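## Task

Place exactly two AA batteries inside the bin labelled A, leaving all other items on the table. No item may stick out over any bin wall, every bin must end up resting flat on the table, and the result only counts if it holds without the robot supporting anything.

## Robot and tools

Robot: a single FANUC CRX-5iA six-joint arm carrying a Robotiq 2F-140 two-finger gripper. There is only one arm, so every command row describes that arm alone. Parts held in the hand can occasionally be tugged, and loose items can be nudged, by outside disturbances.

Frame: the scene frame has its origin on the tabletop straight under the arm base, +z upward, and +y to the left when facing along +x. The base itself may be slightly tilted. Results report end_effector_position (metres) and end_effector_quat_wxyz in this frame; the reported hand position can be a little wrong, more so when the arm is stretched far. end_effector_position is the point between the pads when closed; the fingers point along the gripper's +z and open/close along its y. Closed fingertips extend about 33 mm past that point, open ones about 9 mm. While closing, the tips move roughly 24 mm farther from the arm, so keep that clearance above the table.

Tool execute_actions, argument actions: a list holding zero or one item. Empty list: just report the state. An item with rows (and optional steps, 1 to 15, default 15): a motion lasting that many control steps of 1/30 s. Each row is used for one step; if there are fewer rows than steps, the final row repeats. An item with only steps (up to 300): a wait with no new command, counted from the previous result. Optional pictures (boolean) switches camera images on or off; by default they come with each result. A rejected call sends nothing to the robot.

Each row is 9 numbers in this order: J1 waist, J2 shoulder, J3 elbow, J4 forearm roll, J5 wrist pitch, J6 wrist roll, then gripper position, gripper force_limit, gripper speed. The first six are absolute target joint angles in radians (same convention as the Joint positions line), not offsets. Stated ranges: waist -3.491..3.491, shoulder -3.140..3.140, elbow -1.187..4.328, forearm roll -3.316..3.316, wrist pitch -3.140..3.140, wrist roll -3.927..3.927. A target more than 0.010 rad beyond a range end, and farther out than the current angle, gets the call refused. True ends may differ by up to 0.010 rad; a target past the true end is clipped there and the result may print "joint sent to its limit" (possibly about an earlier, still-running action). Missing that line does not prove more travel exists.

The last three numbers each lie in [-1, 1]. position: +1 fully open (140 mm), pads touch near -0.8, -1 closes until blocked. force_limit: squeeze strength, about 14 N at -1, 60 N at 0, 107 N at +1 (parts up to 40 mm wide). speed: about 30 mm/s at -1, 140 at 0, 250 at +1.

Motion limits: joint targets advance at most 2.62 rad/s (waist, shoulder), 3.14 (elbow), 3.93 (wrist joints), with 0.5 s to accelerate, and joints are synchronised to arrive together. Each step the commanded target is kept within 0.805 rad (waist, shoulder), 0.966 (elbow) or 1.21 (wrist joints) of the measured angle, and targets that would shift the gripper over 70 mm from where it is are scaled back. So distant goals take several calls. Between calls the arm continues toward the last row sent until it has nearly stopped moving or a step is HELD; afterwards only a new action pushes it further. Fingers still in motion keep moving.

Result lines: Joint positions and Joint velocities (rad, rad/s, column order). object_status: 0 moving, 1 blocked while opening, 2 blocked while closing (a grip), 3 reached the target or pads met (a thin item might still be held). To grasp, send position -1 and confirm 2. position_measured is in counts, 3 fully open to 230 pads together, not linear in mm. Stopped fingers hold until position changes by 0.01 or more, or the object slips or gives way. With status 2, a new force_limit only applies after a position change, e.g. -1 to -0.98. "joint command not followed" means the clearance check altered or blocked targets (mount blocks and posts count as arm). HELD marks steps where part or all of your row was not sent.

Faults to avoid: a joint torque reaching its load limit (waist, shoulder, elbow 142 N m; wrist joints 35.6 N m, held weight included) or any outside force of 150 N on the arm, tool or load halts the arm for 10 s, drops the rest of the call, and makes it yield. Sustained holding heats motors; a MOTOR HOT line warns, and reaching the limit brakes the arm (OVER-TEMPERATURE FAULT) until cool. Avoid drops, slips, slamming, hard knocks and heavy pushing, and never knock or place anything off the table.

Cameras: cam_low (fixed, pinhole with radial distortion) and cam_wrist (fisheye on the hand), both 504x504, in that order. Calibration values were given per camera; actual poses may deviate slightly. zoom_image takes camera ("cam_low" or "cam_wrist") and region [x0, y0, x1, y1] in image pixels from the top-left, at most 504 by 504, and returns a closer view of that camera's latest image.

read_manual (section "licences") only returns licence texts. finished_scene takes scene (the current scene number) and irreversibly ends that scene, reports whether the goal was met, and starts the next one with its new task. Only call it once items rest in the bins on their own.

Each tool is called after "Request:" by a JSON object that holds its "op" and its "data".

## Session

Request:
{"op": "execute_actions", "data": {"actions": []}}

Scene clock: 0.00 s of 4800.00 s.
end_effector_position=(+0.4152, +0.1387, +0.1178) position_measured=3 object_status=3 end_effector_quat_wxyz=(+0.222, +0.692, +0.564, -0.391)
Joint positions: [ 0.743  1.063  0.094  0.428 -1.481  1.722]
Joint velocities: [-0.    -0.     0.    -0.002 -0.    -0.   ]

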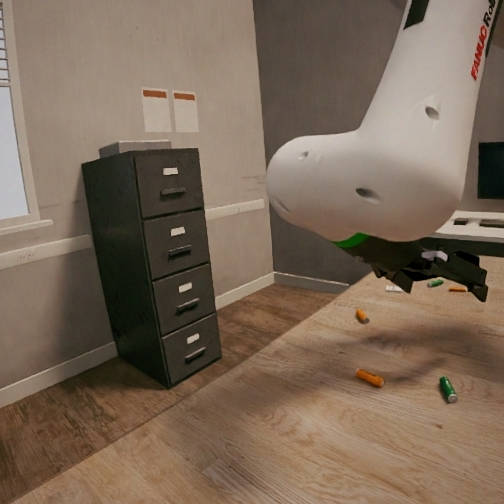

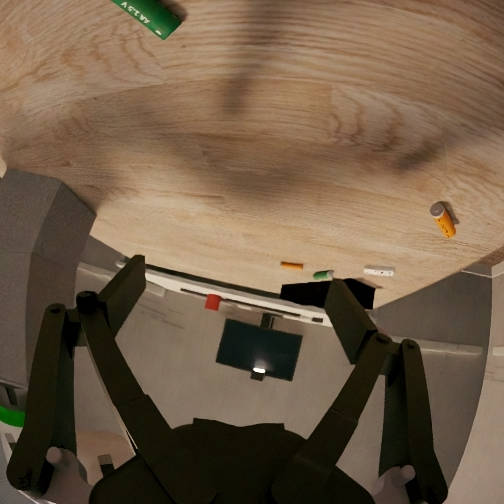

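Request:
{"op": "zoom_image", "data": {"camera": "cam_low", "region": [324, 240, 504, 420]}}

Request:
{"op": "zoom_image", "data": {"camera": "cam_wrist", "region": [260, 180, 480, 340]}}

Region (324, 240, 504, 420) of cam_low's 504x504 image, scaled by 2.800, with more detail than that image has.

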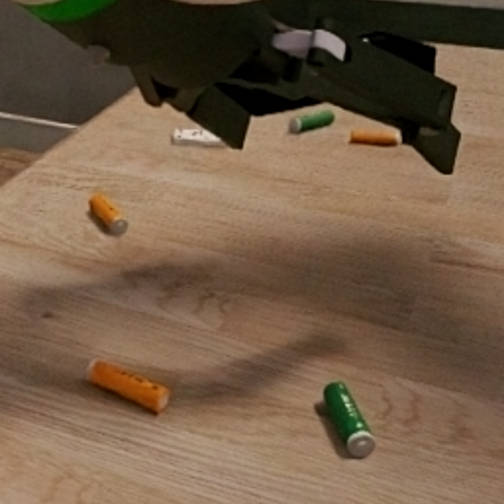

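Region (260, 180, 480, 340) of cam_wrist's 504x504 image, scaled by 2.291, with more detail than that image has; it fills the top 367 rows of this view, and the rest is white.

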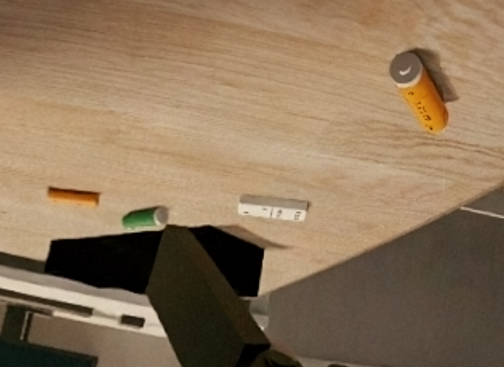

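Request:
{"op": "execute_actions", "data": {"actions": [{"rows":[[0.0,0.2,0,0,-1.2,1.57,1,0,0]]}], "pictures": false}}

Request:
{"op": "execute_actions", "data": {"actions": [{"steps":60}]}}

Scene clock: 39.17 s of 4800.00 s.
end_effector_position=(+0.4971, +0.0710, +0.1956) position_measured=3 object_status=3 end_effector_quat_wxyz=(+0.077, +0.886, +0.365, -0.277)
Joint positions: [ 0.424  0.697  0.054  0.244 -1.36   1.657]
Joint velocities: [-0.754 -0.884 -0.095 -0.43   0.282 -0.154]
Steps of this call (steps 1 to 90: nothing new was sent; then 35.67 s passed at rest; steps 91 to 105: all 15 steps of this action). Readings (joint positions | what the end effector reports):
91: [0.743 1.063 0.094 0.428 -1.481 1.722] | position_measured=3 object_status=3
92: [0.740 1.059 0.093 0.425 -1.479 1.721] | position_measured=3 object_status=3
94: [0.716 1.033 0.090 0.412 -1.471 1.717] | position_measured=3 object_status=3
98: [0.612 0.917 0.077 0.353 -1.432 1.695] | position_measured=3 object_status=3
105: the state above

Scene clock: 41.17 s of 4800.00 s.
end_effector_position=(+0.5926, -0.0759, +0.3658) position_measured=3 object_status=3 end_effector_quat_wxyz=(-0.050, +0.997, +0.048, -0.032)
Joint positions: [-0.    0.2   0.   -0.   -1.2   1.57]
Joint velocities: [-0.    -0.    -0.     0.001  0.     0.   ]
Steps of this call (steps 1 to 45: the robot went on to your last target; steps 46 to 60: nothing new was sent). Readings (joint positions | what the end effector reports):
1: [0.399 0.667 0.050 0.230 -1.351 1.652] | position_measured=3 object_status=3
2: [0.374 0.638 0.047 0.215 -1.341 1.647] | position_measured=3 object_status=3
4: [0.325 0.580 0.041 0.187 -1.323 1.637] | position_measured=3 object_status=3
8: [0.229 0.469 0.029 0.132 -1.287 1.617] | position_measured=3 object_status=3
60: the state above
The arm was judged still, so your last target was given up. Only a new action makes it travel on or press farther. Fingers that are still opening or closing keep moving.
camera_calibration (this result's frames):
cam_wrist: T_world_to_cam=[[0.230499, -0.969805, -0.0796739, -0.188166], [-0.878512, -0.24261, 0.411531, 0.37613], [-0.418435, -0.024863, -0.907906, 0.762375], [0, 0, 0, 1]] pos_world=[0.692811, -0.0722767, 0.522384]

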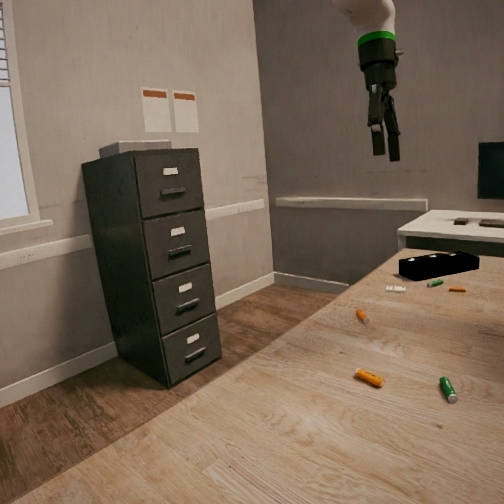

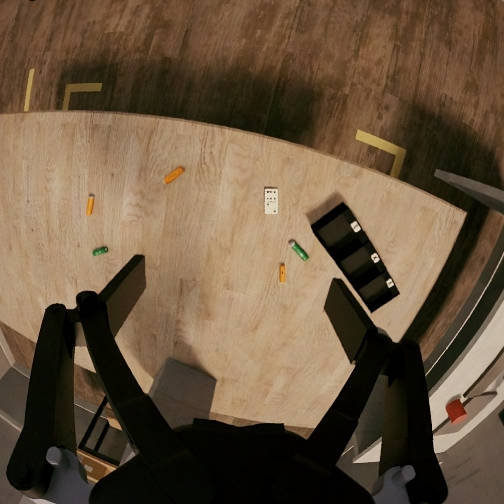

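Request:
{"op": "zoom_image", "data": {"camera": "cam_wrist", "region": [250, 170, 410, 330]}}

Request:
{"op": "zoom_image", "data": {"camera": "cam_wrist", "region": [70, 150, 200, 280]}}

Region (250, 170, 410, 330) of cam_wrist's 504x504 image, scaled by 3.150, with more detail than that image has.

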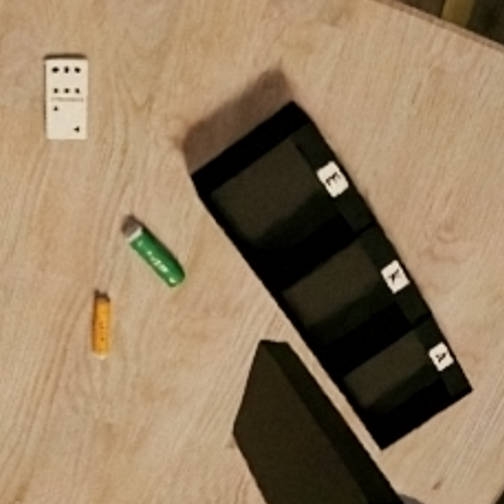

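Region (70, 150, 200, 280) of cam_wrist's 504x504 image, scaled by 3.877, with more detail than that image has.

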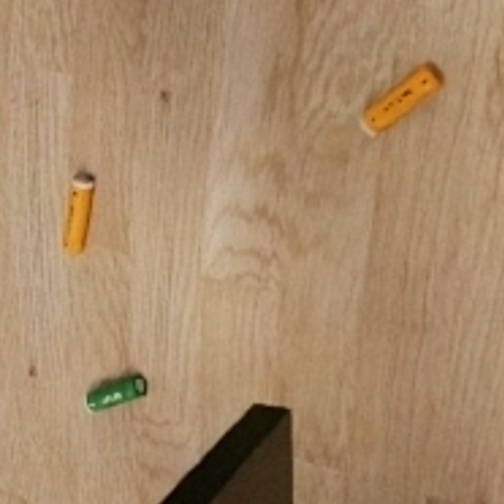

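Request:
{"op": "execute_actions", "data": {"actions": [{"rows":[[-0.215,0.382,-0.477,0.111,-0.468,2.59,-0.35,-0.5,0]]}], "pictures": false}}

Request:
{"op": "execute_actions", "data": {"actions": [{"steps":30}]}}

Scene clock: 80.57 s of 4800.00 s.
end_effector_position=(+0.5509, -0.1429, +0.2306) position_measured=107 object_status=0 end_effector_quat_wxyz=(-0.021, +0.962, +0.272, -0.009)
Joint positions: [-0.111  0.294 -0.246  0.057 -0.823  2.095]
Joint velocities: [-0.286  0.241 -0.634  0.146  0.965  1.349]
Steps of this call (steps 1 to 90: nothing new was sent; then 35.90 s passed at rest; steps 91 to 105: all 15 steps of this action). Readings (joint positions | what the end effector reports):
91: [-0.000 0.200 0.000 0.000 -1.200 1.570] | position_measured=3 object_status=0
92: [-0.001 0.201 -0.002 0.001 -1.195 1.576] | position_measured=8 object_status=0
94: [-0.009 0.208 -0.021 0.005 -1.168 1.614] | position_measured=23 object_status=0
98: [-0.044 0.237 -0.098 0.023 -1.050 1.779] | position_measured=54 object_status=0
105: the state above

Scene clock: 81.57 s of 4800.00 s.
end_effector_position=(+0.4732, -0.1911, +0.1314) position_measured=173 object_status=3 end_effector_quat_wxyz=(-0.001, +0.877, +0.481, +0.001)
Joint positions: [-0.215  0.382 -0.477  0.111 -0.468  2.59 ]
Joint velocities: [ 0.     0.001  0.    -0.002 -0.001 -0.   ]
Steps of this call (steps 1 to 30: the robot went on to your last target). Readings (joint positions | what the end effector reports):
1: [-0.120 0.302 -0.267 0.062 -0.790 2.141] | position_measured=114 object_status=0
2: [-0.130 0.310 -0.289 0.067 -0.757 2.187] | position_measured=122 object_status=0
4: [-0.150 0.327 -0.332 0.077 -0.690 2.281] | position_measured=137 object_status=0
8: [-0.189 0.360 -0.420 0.098 -0.556 2.468] | position_measured=168 object_status=0
30: the state above
The arm was judged still, so your last target was given up. Only a new action makes it travel on or press farther. Fingers that are still opening or closing keep moving.
camera_calibration (this result's frames):
cam_wrist: T_world_to_cam=[[0.908616, -0.416541, 0.0301637, -0.520601], [-0.397244, -0.839711, 0.370246, 0.00335374], [-0.128894, -0.348394, -0.928444, 0.300652], [0, 0, 0, 1]] pos_world=[0.513111, -0.10929, 0.2936]

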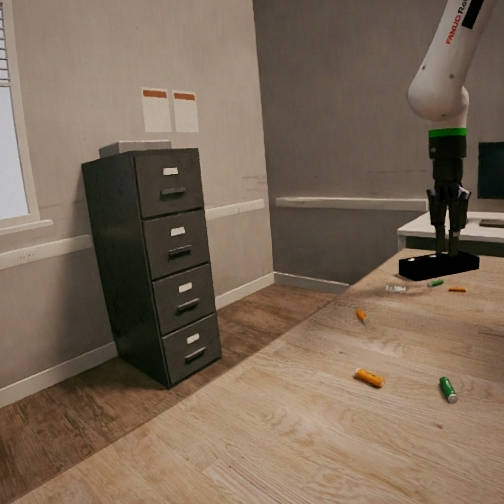

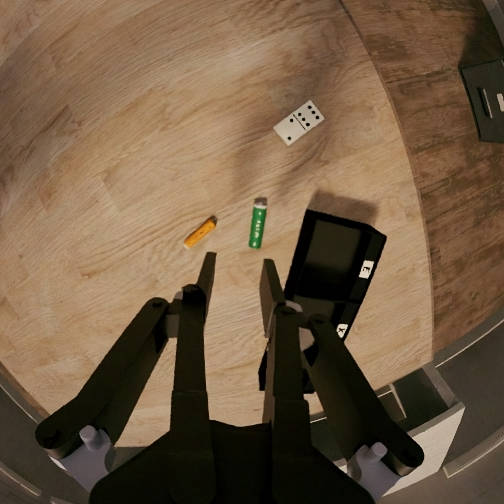

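Request:
{"op": "execute_actions", "data": {"actions": [{"rows":[[-0.213,0.640,-0.366,0.159,-0.322,2.545,-0.35,-0.5,0]]}], "pictures": false}}

Request:
{"op": "execute_actions", "data": {"actions": [{"steps":15}]}}

Scene clock: 101.30 s of 4800.00 s.
end_effector_position=(+0.4987, -0.1876, +0.0404) position_measured=173 object_status=3 end_effector_quat_wxyz=(-0.001, +0.875, +0.484, +0.001)
Joint positions: [-0.213  0.627 -0.371  0.157 -0.33   2.547]
Joint velocities: [0.    0.001 0.    0.001 0.    0.   ]
FORCE FAULT: contact force on the arm reached its limit, and the arm stopped for 10 seconds. The contact can be on any part of the arm, not only on its tool. The arm's remaining commands of this call were not run. The arm holds still and accepts commands again. Move the arm away from the contact; if what it grips holds it there, let go first. Pushing or pulling that hard again can fault the arm again.
The stop began at step 104 of this call (marked STOPPED below). From that step on the arm followed nothing that you had sent. 2 steps, steps kept back included, did not run and will not run. Nothing is kept back now, and the robot has no last target.
Steps of this call (steps 1 to 90: nothing new was sent; then 6.27 s passed at rest; steps 91 to 103: the first 13 steps of this action; steps 104 to 404: the stop). Readings (joint positions | what the end effector reports):
91: [-0.215 0.382 -0.477 0.111 -0.468 2.590] | position_measured=173 object_status=3
92: [-0.215 0.386 -0.476 0.111 -0.465 2.590] | position_measured=173 object_status=3
94: [-0.215 0.412 -0.464 0.116 -0.451 2.585] | position_measured=173 object_status=3
98: [-0.214 0.527 -0.415 0.138 -0.386 2.565] | position_measured=173 object_status=3
104: [-0.213 0.627 -0.371 0.157 -0.330 2.547] | position_measured=173 object_status=3 STOPPED
404: the state above

Scene clock: 101.33 s of 4800.00 s.
end_effector_position=(+0.4988, -0.1876, +0.0405) position_measured=173 object_status=3 end_effector_quat_wxyz=(-0.001, +0.875, +0.484, +0.001)
Joint positions: [-0.213  0.626 -0.371  0.157 -0.33   2.547]
Joint velocities: [-0.    -0.     0.    -0.001  0.     0.   ]
A stop began in an earlier call of the same reply, so what this call sent did not run. Send another action.
Steps of this call (step 1: nothing new was sent). Readings (joint positions | what the end effector reports):
1: the state above
camera_calibration (this result's frames):
cam_wrist: T_world_to_cam=[[0.912071, -0.408875, 0.0307774, -0.539952], [-0.390366, -0.84291, 0.370294, 0.0460737], [-0.125461, -0.349749, -0.928405, 0.218732], [0, 0, 0, 1]] pos_world=[0.537903, -0.105436, 0.202629]

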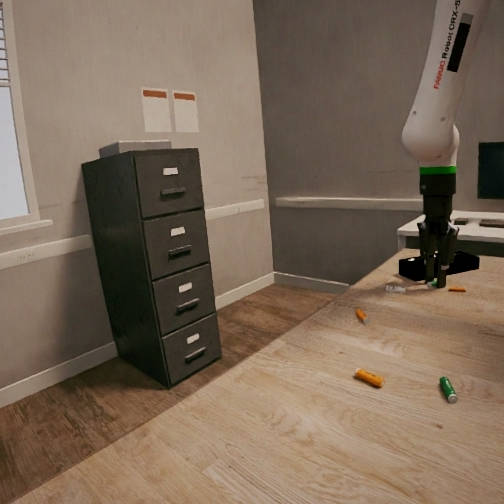

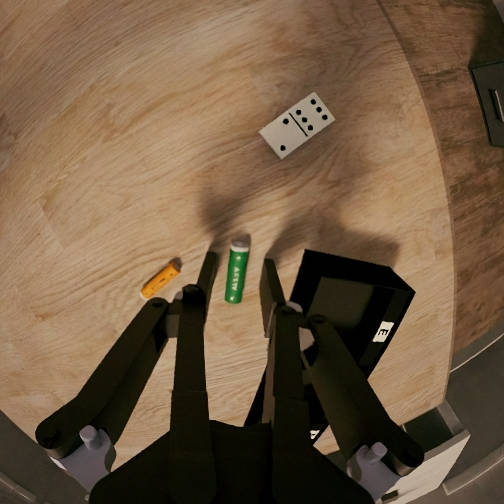

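Request:
{"op": "execute_actions", "data": {"actions": [{"rows":[[-0.213,0.614,-0.375,0.155,-0.338,2.549,-0.35,-0.5,0],[-0.213,0.614,-0.375,0.155,-0.338,2.549,-0.35,-0.5,0],[-0.213,0.614,-0.375,0.155,-0.338,2.549,-0.35,-0.5,0],[-0.213,0.614,-0.375,0.155,-0.338,2.549,-0.35,-0.5,0],[-0.213,0.614,-0.375,0.155,-0.338,2.549,-0.35,-0.5,0],[-0.213,0.614,-0.375,0.155,-0.338,2.549,-0.35,-0.5,0],[-0.213,0.614,-0.375,0.155,-0.338,2.549,-1,-0.5,-0.3]]}], "pictures": false}}

Request:
{"op": "execute_actions", "data": {"actions": [{"steps":10}]}}

Scene clock: 110.13 s of 4800.00 s.
end_effector_position=(+0.4989, -0.1881, +0.0457) position_measured=212 object_status=0 end_effector_quat_wxyz=(-0.000, +0.875, +0.484, +0.001)
Joint positions: [-0.213  0.614 -0.375  0.155 -0.338  2.549]
Joint velocities: [-0.     0.     0.    -0.001  0.    -0.   ]
Steps of this call (steps 1 to 90: nothing new was sent; then 5.30 s passed at rest; steps 91 to 105: all 15 steps of this action). Readings (joint positions | what the end effector reports):
91: [-0.213 0.626 -0.371 0.157 -0.330 2.547] | position_measured=173 object_status=3
92: [-0.213 0.623 -0.372 0.157 -0.332 2.548] | position_measured=173 object_status=3
94: [-0.213 0.616 -0.374 0.155 -0.337 2.549] | position_measured=173 object_status=3
98: [-0.213 0.614 -0.375 0.155 -0.338 2.549] | position_measured=177 object_status=0
105: the state above

Scene clock: 110.47 s of 4800.00 s.
end_effector_position=(+0.4989, -0.1881, +0.0457) position_measured=212 object_status=2 end_effector_quat_wxyz=(-0.000, +0.875, +0.484, +0.001)
Joint positions: [-0.213  0.614 -0.375  0.155 -0.338  2.549]
Joint velocities: [-0.     0.    -0.     0.003  0.001  0.   ]
Steps of this call (steps 1 to 10: the robot went on to your last target). Readings (joint positions | what the end effector reports):
1: [-0.213 0.614 -0.375 0.155 -0.338 2.549] | position_measured=212 object_status=0
2: [-0.213 0.614 -0.375 0.155 -0.338 2.549] | position_measured=212 object_status=0
4: [-0.213 0.614 -0.375 0.155 -0.338 2.549] | position_measured=212 object_status=0
8: [-0.213 0.614 -0.375 0.155 -0.338 2.549] | position_measured=212 object_status=2
10: the state above
camera_calibration (this result's frames):
cam_wrist: T_world_to_cam=[[0.911885, -0.40922, 0.0317101, -0.540484], [-0.390985, -0.842544, 0.370473, 0.0441975], [-0.124888, -0.350227, -0.928302, 0.223068], [0, 0, 0, 1]] pos_world=[0.537998, -0.105814, 0.207839]

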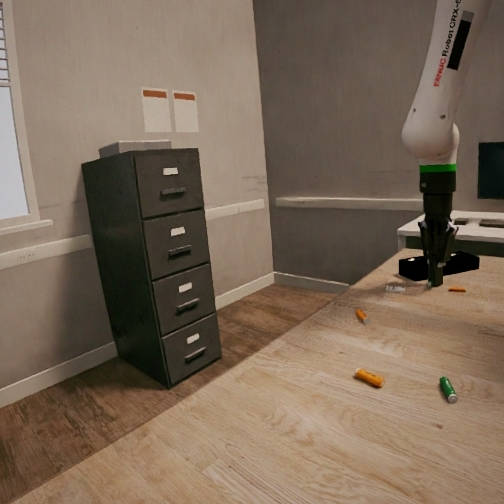

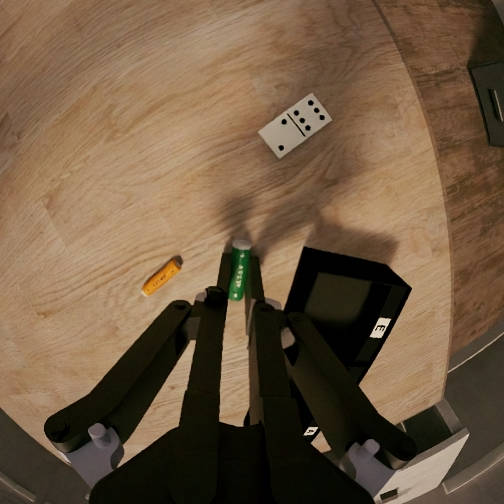

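Request:
{"op": "execute_actions", "data": {"actions": [{"rows":[[-0.215,0.382,-0.477,0.111,-0.468,2.59,-1,-0.5,-0.3]]}], "pictures": false}}

Request:
{"op": "execute_actions", "data": {"actions": [{"rows":[[-0.598,0.546,-0.125,-0.071,-0.653,3.06,-1,-0.5,-0.3]]}], "pictures": false}}

Request:
{"op": "execute_actions", "data": {"actions": [{"steps":25}]}}

Scene clock: 120.73 s of 4800.00 s.
end_effector_position=(+0.4731, -0.1910, +0.1313) position_measured=212 object_status=2 end_effector_quat_wxyz=(-0.001, +0.877, +0.481, +0.001)
Joint positions: [-0.215  0.382 -0.477  0.111 -0.468  2.59 ]
Joint velocities: [ 0.    -0.002 -0.002 -0.002 -0.002  0.001]
Steps of this call (steps 1 to 15: the robot went on to your last target; steps 16 to 90: nothing new was sent; then 6.77 s passed at rest; steps 91 to 105: all 15 steps of this action). Readings (joint positions | what the end effector reports):
91: [-0.213 0.614 -0.375 0.155 -0.338 2.549] | position_measured=212 object_status=2
92: [-0.213 0.610 -0.377 0.154 -0.340 2.550] | position_measured=212 object_status=2
94: [-0.213 0.585 -0.388 0.149 -0.355 2.554] | position_measured=212 object_status=2
98: [-0.214 0.471 -0.438 0.128 -0.418 2.574] | position_measured=212 object_status=2
105: the state above

Scene clock: 121.23 s of 4800.00 s.
end_effector_position=(+0.4707, -0.3544, +0.1288) position_measured=212 object_status=2 end_effector_quat_wxyz=(-0.000, +0.889, +0.458, -0.002)
Joint positions: [-0.536  0.52  -0.182 -0.042 -0.623  2.984]
Joint velocities: [-0.705  0.298  0.643 -0.33  -0.336  0.855]
Steps of this call (steps 1 to 15: all 15 steps of this action). Readings (joint positions | what the end effector reports):
1: [-0.215 0.382 -0.477 0.111 -0.468 2.590] | position_measured=212 object_status=2
2: [-0.219 0.384 -0.473 0.109 -0.470 2.596] | position_measured=212 object_status=2
4: [-0.245 0.396 -0.449 0.097 -0.482 2.626] | position_measured=212 object_status=2
8: [-0.350 0.441 -0.353 0.047 -0.533 2.755] | position_measured=212 object_status=2
15: the state above

Scene clock: 122.07 s of 4800.00 s.
end_effector_position=(+0.4645, -0.3865, +0.1297) position_measured=212 object_status=2 end_effector_quat_wxyz=(-0.000, +0.890, +0.455, +0.000)
Joint positions: [-0.598  0.546 -0.125 -0.071 -0.653  3.06 ]
Joint velocities: [ 0.  0.  0.  0.  0. -0.]
Steps of this call (steps 1 to 25: the robot went on to your last target). Readings (joint positions | what the end effector reports):
1: [-0.558 0.529 -0.162 -0.052 -0.634 3.011] | position_measured=212 object_status=2
2: [-0.576 0.536 -0.146 -0.060 -0.642 3.032] | position_measured=212 object_status=2
4: [-0.595 0.545 -0.128 -0.070 -0.652 3.056] | position_measured=212 object_status=2
8: [-0.598 0.546 -0.125 -0.071 -0.653 3.060] | position_measured=212 object_status=2
25: the state above
camera_calibration (this result's frames):
cam_wrist: T_world_to_cam=[[0.883479, -0.467461, 0.0307524, -0.602169], [-0.444255, -0.815171, 0.371663, -0.132396], [-0.14867, -0.342018, -0.927858, 0.241389], [0, 0, 0, 1]] pos_world=[0.509073, -0.306857, 0.2917]

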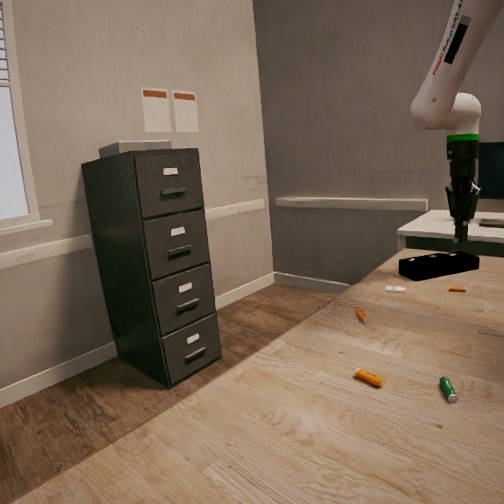

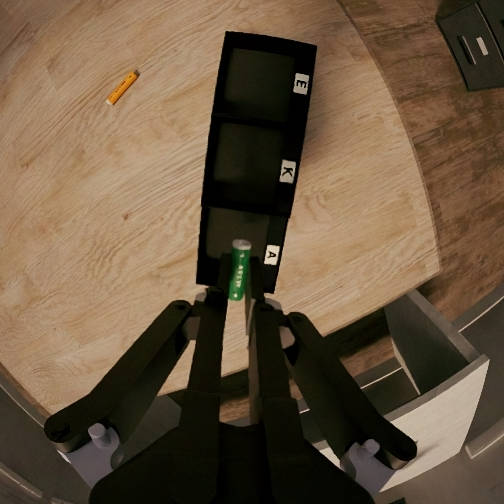

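Request:
{"op": "execute_actions", "data": {"actions": [{"rows":[[-0.589,0.665,-0.116,-0.080,-0.544,3.06,-1,-0.5,-0.3]]}]}}

Scene clock: 136.63 s of 4800.00 s.
end_effector_position=(+0.4589, -0.3807, +0.0663) position_measured=212 object_status=2 end_effector_quat_wxyz=(-0.001, +0.891, +0.454, +0.000)
Joint positions: [-0.589  0.665 -0.116 -0.08  -0.544  3.06 ]
Joint velocities: [ 0.001  0.001 -0.    -0.     0.001 -0.   ]
Steps of this call (steps 1 to 15: the robot went on to your last target; steps 16 to 90: nothing new was sent; then 11.07 s passed at rest; steps 91 to 105: all 15 steps of this action). Readings (joint positions | what the end effector reports):
91: [-0.598 0.546 -0.125 -0.071 -0.653 3.060] | position_measured=212 object_status=2
92: [-0.598 0.550 -0.125 -0.071 -0.649 3.060] | position_measured=212 object_status=2
94: [-0.596 0.576 -0.123 -0.073 -0.626 3.060] | position_measured=212 object_status=2
98: [-0.590 0.654 -0.117 -0.079 -0.555 3.060] | position_measured=212 object_status=2
105: the state above
camera_calibration (this result's frames):
cam_wrist: T_world_to_cam=[[0.881909, -0.470477, 0.0298105, -0.592824], [-0.446784, -0.813974, 0.371256, -0.104931], [-0.150402, -0.340733, -0.928052, 0.184994], [0, 0, 0, 1]] pos_world=[0.503759, -0.301287, 0.228313]

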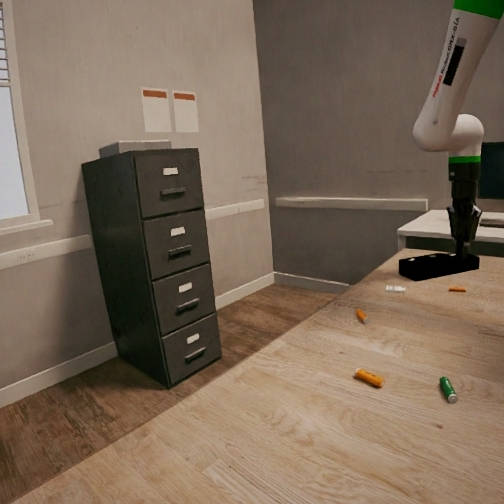

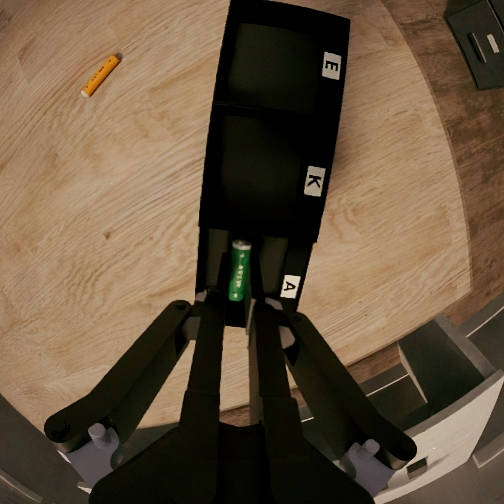

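Request:
{"op": "execute_actions", "data": {"actions": [{"rows":[[-0.589,0.686,-0.113,-0.082,-0.525,3.06,-1,-0.5,-0.3],[-0.589,0.686,-0.113,-0.082,-0.525,3.06,-1,-0.5,-0.3],[-0.589,0.686,-0.113,-0.082,-0.525,3.06,-1,-0.5,-0.3],[-0.589,0.686,-0.113,-0.082,-0.525,3.06,-1,-0.5,-0.3],[-0.589,0.686,-0.113,-0.082,-0.525,3.06,-1,-0.5,-0.3],[-0.589,0.686,-0.113,-0.082,-0.525,3.06,-1,-0.5,-0.3],[-0.589,0.686,-0.113,-0.082,-0.525,3.06,-1,-0.5,-0.3],[-0.589,0.686,-0.113,-0.082,-0.525,3.06,-1,-0.5,-0.3],[-0.589,0.686,-0.113,-0.082,-0.525,3.06,-0.55,-0.5,-0.5]]}], "pictures": false}}

Request:
{"op": "execute_actions", "data": {"actions": [{"rows":[[-0.598,0.5,-0.125,-0.071,-0.69,3.06,-0.55,-0.5,-0.5]]}]}}

Scene clock: 145.03 s of 4800.00 s.
end_effector_position=(+0.4572, -0.3804, +0.0554) position_measured=199 object_status=0 end_effector_quat_wxyz=(-0.000, +0.892, +0.453, +0.000)
Joint positions: [-0.589  0.686 -0.113 -0.082 -0.525  3.06 ]
Joint velocities: [-0.001  0.001  0.     0.    -0.     0.   ]
Steps of this call (steps 1 to 15: the robot went on to your last target; steps 16 to 90: nothing new was sent; then 4.90 s passed at rest; steps 91 to 105: all 15 steps of this action). Readings (joint positions | what the end effector reports):
91: [-0.589 0.665 -0.116 -0.080 -0.544 3.060] | position_measured=212 object_status=2
92: [-0.589 0.669 -0.116 -0.080 -0.540 3.060] | position_measured=212 object_status=2
94: [-0.589 0.683 -0.114 -0.082 -0.528 3.060] | position_measured=212 object_status=2
98: [-0.589 0.686 -0.113 -0.082 -0.525 3.060] | position_measured=212 object_status=2
105: the state above

Scene clock: 145.53 s of 4800.00 s.
end_effector_position=(+0.4700, -0.3873, +0.1546) position_measured=199 object_status=3 end_effector_quat_wxyz=(+0.003, +0.890, +0.456, +0.004)
Joint positions: [-0.598  0.5   -0.125 -0.071 -0.69   3.06 ]
Joint velocities: [ 0.    -0.005 -0.     0.001 -0.002  0.   ]
Steps of this call (steps 1 to 15: all 15 steps of this action). Readings (joint positions | what the end effector reports):
1: [-0.589 0.686 -0.113 -0.082 -0.525 3.060] | position_measured=199 object_status=0
2: [-0.589 0.683 -0.113 -0.082 -0.528 3.060] | position_measured=199 object_status=0
4: [-0.590 0.659 -0.114 -0.081 -0.549 3.060] | position_measured=199 object_status=0
8: [-0.595 0.559 -0.121 -0.074 -0.637 3.060] | position_measured=199 object_status=3
15: the state above
camera_calibration (this result's frames):
cam_wrist: T_world_to_cam=[[0.88411, -0.465619, 0.0393561, -0.609035], [-0.445807, -0.815247, 0.369633, -0.138898], [-0.140023, -0.344342, -0.928344, 0.260135], [0, 0, 0, 1]] pos_world=[0.512957, -0.307239, 0.316805]

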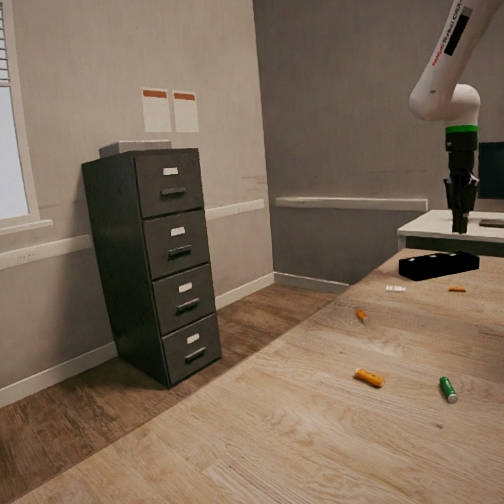

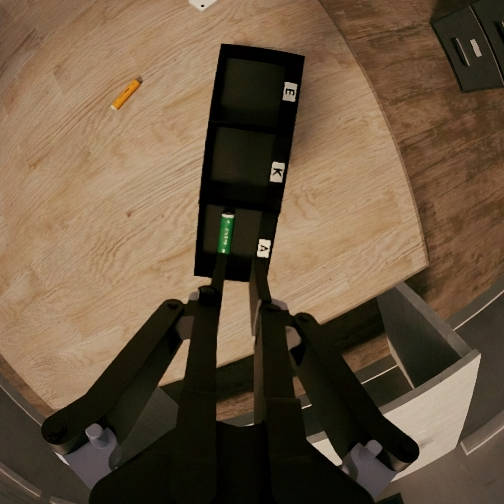

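Request:
{"op": "execute_actions", "data": {"actions": [{"rows":[[0.882,0.445,-0.702,0.62,-0.426,2.08,-0.35,-0.5,0]]}], "pictures": false}}

Request:
{"op": "execute_actions", "data": {"actions": [{"steps":70}]}}

Scene clock: 157.90 s of 4800.00 s.
end_effector_position=(+0.4896, -0.2334, +0.1223) position_measured=173 object_status=3 end_effector_quat_wxyz=(-0.004, +0.843, +0.535, -0.049)
Joint positions: [-0.258  0.48  -0.334  0.18  -0.594  2.704]
Joint velocities: [ 0.84  -0.039 -0.41   0.491  0.187 -0.694]
Steps of this call (steps 1 to 15: the robot went on to your last target; steps 16 to 90: nothing new was sent; then 8.87 s passed at rest; steps 91 to 105: all 15 steps of this action). Readings (joint positions | what the end effector reports):
91: [-0.598 0.500 -0.125 -0.071 -0.690 3.060] | position_measured=199 object_status=0
92: [-0.594 0.500 -0.127 -0.067 -0.689 3.055] | position_measured=194 object_status=0
94: [-0.569 0.498 -0.146 -0.045 -0.680 3.024] | position_measured=178 object_status=0
98: [-0.459 0.491 -0.221 0.044 -0.646 2.897] | position_measured=173 object_status=0
105: the state above

Scene clock: 160.23 s of 4800.00 s.
end_effector_position=(+0.3610, +0.2821, +0.1403) position_measured=173 object_status=3 end_effector_quat_wxyz=(+0.000, +0.513, +0.858, +0.002)
Joint positions: [ 0.882  0.445 -0.702  0.62  -0.426  2.08 ]
Joint velocities: [ 0.  0. -0.  0. -0. -0.]
Steps of this call (steps 1 to 60: the robot went on to your last target; steps 61 to 70: nothing new was sent). Readings (joint positions | what the end effector reports):
1: [-0.230 0.479 -0.348 0.196 -0.588 2.681] | position_measured=173 object_status=3
2: [-0.201 0.478 -0.361 0.212 -0.582 2.659] | position_measured=173 object_status=3
4: [-0.145 0.475 -0.386 0.241 -0.571 2.617] | position_measured=173 object_status=3
8: [-0.033 0.471 -0.429 0.293 -0.551 2.543] | position_measured=173 object_status=3
70: the state above
The arm was judged still, so your last target was given up. Only a new action makes it travel on or press farther. Fingers that are still opening or closing keep moving.
camera_calibration (this result's frames):
cam_wrist: T_world_to_cam=[[0.806422, 0.590377, 0.0337397, -0.469444], [0.538339, -0.756556, 0.371234, -0.0084768], [0.244694, -0.281208, -0.927926, 0.305382], [0, 0, 0, 1]] pos_world=[0.308408, 0.356612, 0.302358]

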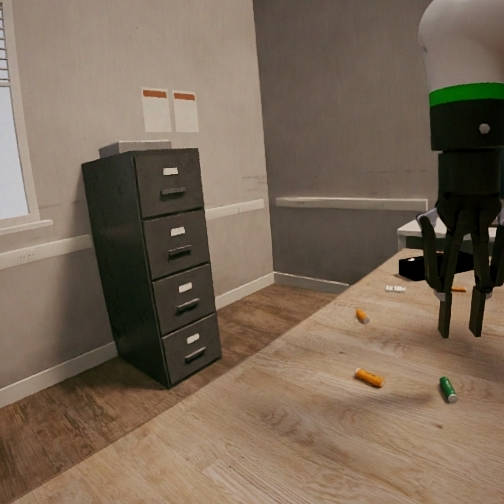

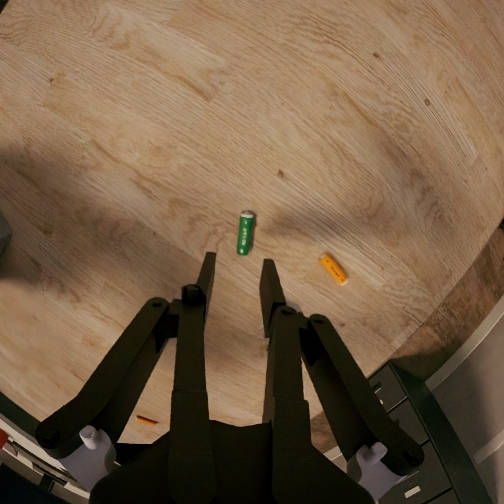

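Request:
{"op": "execute_actions", "data": {"actions": [{"rows":[[0.715,0.627,-0.719,1.152,-0.264,1.70,-0.3,-0.5,0]]}], "pictures": false}}

Request:
{"op": "execute_actions", "data": {"actions": [{"rows":[[0.686,0.659,-0.722,1.245,-0.236,1.63,-0.3,-0.5,0]]}]}}

Scene clock: 175.17 s of 4800.00 s.
end_effector_position=(+0.3753, +0.2864, +0.0681) position_measured=167 object_status=3 end_effector_quat_wxyz=(+0.008, +0.509, +0.861, +0.003)
Joint positions: [ 0.718  0.623 -0.719  1.141 -0.267  1.708]
Joint velocities: [-0.12   0.132 -0.012  0.381  0.116 -0.271]
Steps of this call (steps 1 to 90: nothing new was sent; then 11.43 s passed at rest; steps 91 to 105: all 15 steps of this action). Readings (joint positions | what the end effector reports):
91: [0.882 0.445 -0.702 0.621 -0.426 2.080] | position_measured=173 object_status=0
92: [0.880 0.447 -0.702 0.627 -0.424 2.075] | position_measured=169 object_status=0
94: [0.868 0.460 -0.703 0.665 -0.412 2.048] | position_measured=167 object_status=0
98: [0.812 0.522 -0.709 0.844 -0.358 1.920] | position_measured=167 object_status=3
105: the state above

Scene clock: 175.67 s of 4800.00 s.
end_effector_position=(+0.3665, +0.2873, +0.0524) position_measured=167 object_status=3 end_effector_quat_wxyz=(-0.001, +0.509, +0.861, +0.000)
Joint positions: [ 0.686  0.659 -0.722  1.245 -0.236  1.63 ]
Joint velocities: [-0.     0.001 -0.     0.001  0.    -0.   ]
Steps of this call (steps 1 to 15: all 15 steps of this action). Readings (joint positions | what the end effector reports):
1: [0.715 0.627 -0.719 1.151 -0.264 1.701] | position_measured=167 object_status=3
2: [0.712 0.631 -0.719 1.163 -0.261 1.692] | position_measured=167 object_status=3
4: [0.698 0.646 -0.721 1.207 -0.247 1.659] | position_measured=167 object_status=3
8: [0.686 0.659 -0.722 1.244 -0.236 1.630] | position_measured=167 object_status=3
15: the state above
camera_calibration (this result's frames):
cam_wrist: T_world_to_cam=[[0.800494, 0.59858, 0.030206, -0.474021], [0.547088, -0.750356, 0.371026, 0.0201594], [0.244754, -0.280479, -0.928131, 0.223685], [0, 0, 0, 1]] pos_world=[0.313674, 0.361605, 0.214448]

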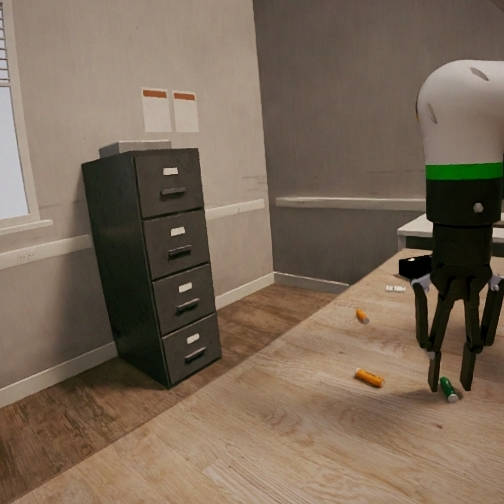

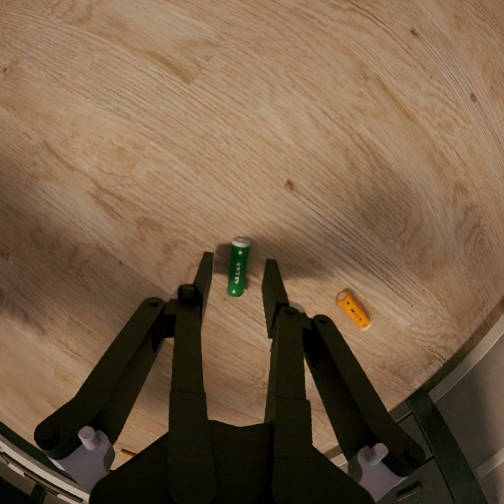

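Request:
{"op": "execute_actions", "data": {"actions": [{"rows":[[0.686,0.680,-0.709,1.245,-0.236,1.63,-0.3,-0.5,0],[0.686,0.680,-0.709,1.245,-0.236,1.63,-0.3,-0.5,0],[0.686,0.680,-0.709,1.245,-0.236,1.63,-0.3,-0.5,0],[0.686,0.680,-0.709,1.245,-0.236,1.63,-0.3,-0.5,0],[0.686,0.680,-0.709,1.245,-0.236,1.63,-0.3,-0.5,0],[0.686,0.680,-0.709,1.245,-0.236,1.63,-0.3,-0.5,0],[0.686,0.680,-0.709,1.245,-0.236,1.63,-1,-0.5,-0.3]]}], "pictures": false}}

Request:
{"op": "execute_actions", "data": {"actions": [{"steps":10}]}}

Scene clock: 186.37 s of 4800.00 s.
end_effector_position=(+0.3653, +0.2884, +0.0453) position_measured=211 object_status=0 end_effector_quat_wxyz=(-0.002, +0.508, +0.861, -0.004)
Joint positions: [ 0.686  0.68  -0.709  1.245 -0.236  1.63 ]
Joint velocities: [ 0.    -0.    -0.     0.001  0.     0.   ]
Steps of this call (steps 1 to 15: the robot went on to your last target; steps 16 to 90: nothing new was sent; then 7.20 s passed at rest; steps 91 to 105: all 15 steps of this action). Readings (joint positions | what the end effector reports):
91: [0.686 0.659 -0.722 1.245 -0.236 1.630] | position_measured=167 object_status=3
92: [0.686 0.663 -0.720 1.245 -0.236 1.630] | position_measured=167 object_status=3
94: [0.686 0.677 -0.711 1.245 -0.236 1.630] | position_measured=167 object_status=3
98: [0.686 0.680 -0.709 1.245 -0.236 1.630] | position_measured=171 object_status=0
105: the state above

Scene clock: 186.70 s of 4800.00 s.
end_effector_position=(+0.3653, +0.2884, +0.0453) position_measured=212 object_status=2 end_effector_quat_wxyz=(-0.002, +0.508, +0.861, -0.004)
Joint positions: [ 0.686  0.68  -0.709  1.245 -0.236  1.63 ]
Joint velocities: [ 0.    -0.001 -0.    -0.    -0.    -0.   ]
Steps of this call (steps 1 to 10: the robot went on to your last target). Readings (joint positions | what the end effector reports):
1: [0.686 0.680 -0.709 1.245 -0.236 1.630] | position_measured=212 object_status=0
2: [0.686 0.680 -0.709 1.245 -0.236 1.630] | position_measured=212 object_status=0
4: [0.686 0.680 -0.709 1.245 -0.236 1.630] | position_measured=212 object_status=0
8: [0.686 0.680 -0.709 1.245 -0.236 1.630] | position_measured=212 object_status=2
10: the state above
camera_calibration (this result's frames):
cam_wrist: T_world_to_cam=[[0.799578, 0.600141, 0.0224828, -0.473317], [0.550479, -0.747352, 0.372072, 0.0221257], [0.240098, -0.285125, -0.927931, 0.220717], [0, 0, 0, 1]] pos_world=[0.313281, 0.363525, 0.207219]

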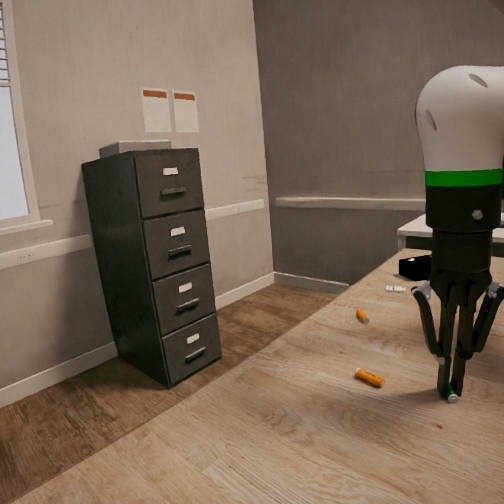

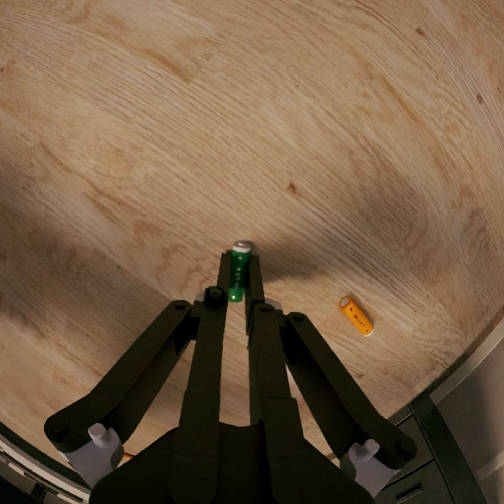

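Request:
{"op": "execute_actions", "data": {"actions": [{"rows":[[0.882,0.42,-0.702,0.62,-0.44,2.08,-1,-0.5,-0.3]]}], "pictures": false}}

Request:
{"op": "execute_actions", "data": {"actions": [{"rows":[[-0.598,0.5,-0.125,-0.071,-0.69,3.06,-1,-0.5,-0.3]]}], "pictures": false}}

Request:
{"op": "execute_actions", "data": {"actions": [{"steps":55}]}}

Scene clock: 191.53 s of 4800.00 s.
end_effector_position=(+0.3723, +0.2831, +0.1447) position_measured=212 object_status=2 end_effector_quat_wxyz=(+0.008, +0.516, +0.857, +0.008)
Joint positions: [ 0.869  0.437 -0.702  0.66  -0.427  2.051]
Joint velocities: [ 0.24  -0.319  0.008 -0.759 -0.248  0.547]
Steps of this call (steps 1 to 15: the robot went on to your last target; steps 16 to 90: nothing new was sent; then 1.33 s passed at rest; steps 91 to 105: all 15 steps of this action). Readings (joint positions | what the end effector reports):
91: [0.686 0.680 -0.709 1.244 -0.236 1.630] | position_measured=212 object_status=2
92: [0.688 0.678 -0.709 1.238 -0.238 1.635] | position_measured=212 object_status=2
94: [0.700 0.662 -0.709 1.200 -0.251 1.662] | position_measured=212 object_status=2
98: [0.756 0.587 -0.706 1.021 -0.309 1.792] | position_measured=212 object_status=2
105: the state above

Scene clock: 192.03 s of 4800.00 s.
end_effector_position=(+0.4735, +0.1837, +0.1412) position_measured=212 object_status=2 end_effector_quat_wxyz=(-0.017, +0.601, +0.799, -0.006)
Joint positions: [ 0.564  0.45  -0.495  0.356 -0.536  2.455]
Joint velocities: [-0.855  0.058  0.421 -0.485 -0.174  0.686]
Steps of this call (steps 1 to 15: all 15 steps of this action). Readings (joint positions | what the end effector reports):
1: [0.876 0.428 -0.702 0.638 -0.434 2.068] | position_measured=212 object_status=2
2: [0.878 0.424 -0.699 0.618 -0.441 2.087] | position_measured=212 object_status=2
4: [0.865 0.424 -0.683 0.577 -0.456 2.140] | position_measured=212 object_status=2
8: [0.770 0.434 -0.611 0.491 -0.487 2.264] | position_measured=212 object_status=2
15: the state above

Scene clock: 193.87 s of 4800.00 s.
end_effector_position=(+0.4701, -0.3874, +0.1548) position_measured=212 object_status=2 end_effector_quat_wxyz=(+0.003, +0.890, +0.456, +0.004)
Joint positions: [-0.598  0.5   -0.125 -0.071 -0.69   3.06 ]
Joint velocities: [-0.     0.    -0.    -0.001  0.    -0.   ]
Steps of this call (steps 1 to 55: the robot went on to your last target). Readings (joint positions | what the end effector reports):
1: [0.535 0.452 -0.481 0.340 -0.542 2.478] | position_measured=212 object_status=2
2: [0.506 0.453 -0.467 0.325 -0.547 2.500] | position_measured=212 object_status=2
4: [0.449 0.457 -0.442 0.296 -0.558 2.541] | position_measured=212 object_status=2
8: [0.336 0.463 -0.398 0.245 -0.576 2.613] | position_measured=212 object_status=2
55: the state above
camera_calibration (this result's frames):
cam_wrist: T_world_to_cam=[[0.884119, -0.465569, 0.039741, -0.609281], [-0.44589, -0.815195, 0.369646, -0.138925], [-0.139699, -0.344531, -0.928322, 0.260124], [0, 0, 0, 1]] pos_world=[0.51307, -0.307293, 0.317046]

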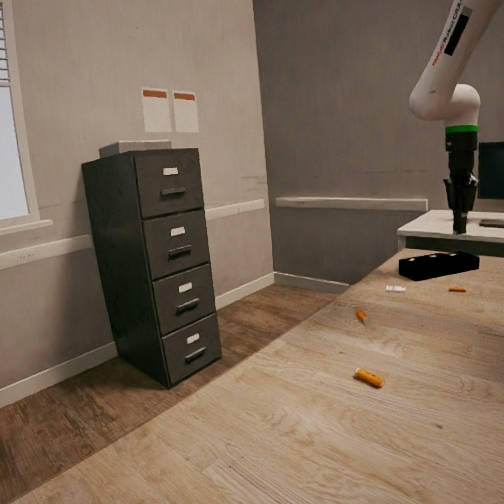

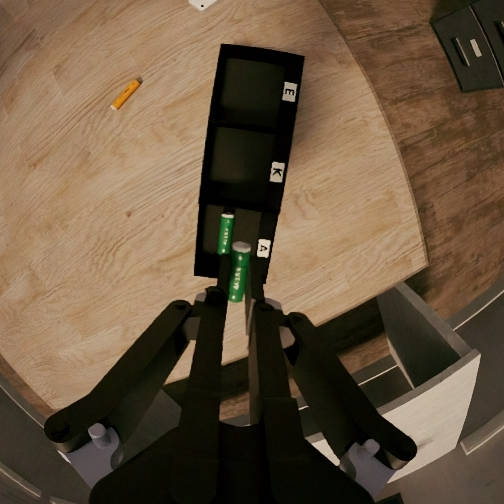

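Request:
{"op": "execute_actions", "data": {"actions": [{"rows":[[-0.593,0.679,-0.074,-0.077,-0.572,3.06,-1,-0.5,-0.3]]}]}}

Scene clock: 201.37 s of 4800.00 s.
end_effector_position=(+0.4699, -0.3892, +0.0683) position_measured=212 object_status=2 end_effector_quat_wxyz=(-0.000, +0.891, +0.454, +0.000)
Joint positions: [-0.593  0.679 -0.074 -0.077 -0.572  3.06 ]
Joint velocities: [-0.     0.003  0.    -0.    -0.     0.   ]
Steps of this call (steps 1 to 15: the robot went on to your last target; steps 16 to 90: nothing new was sent; then 4.00 s passed at rest; steps 91 to 105: all 15 steps of this action). Readings (joint positions | what the end effector reports):
91: [-0.598 0.500 -0.125 -0.071 -0.690 3.060] | position_measured=212 object_status=2
92: [-0.598 0.504 -0.124 -0.071 -0.687 3.060] | position_measured=212 object_status=2
94: [-0.598 0.529 -0.117 -0.072 -0.671 3.060] | position_measured=212 object_status=2
98: [-0.594 0.632 -0.088 -0.076 -0.604 3.060] | position_measured=212 object_status=2
105: the state above
camera_calibration (this result's frames):
cam_wrist: T_world_to_cam=[[0.881834, -0.470605, 0.0299965, -0.606671], [-0.446862, -0.813638, 0.371898, -0.107548], [-0.150611, -0.341356, -0.927789, 0.185509], [0, 0, 0, 1]] pos_world=[0.514864, -0.309683, 0.230308]

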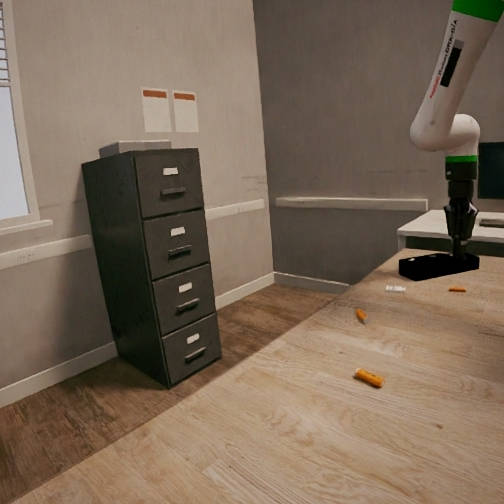

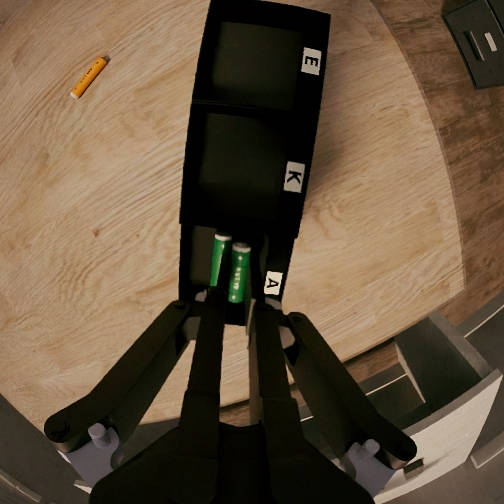

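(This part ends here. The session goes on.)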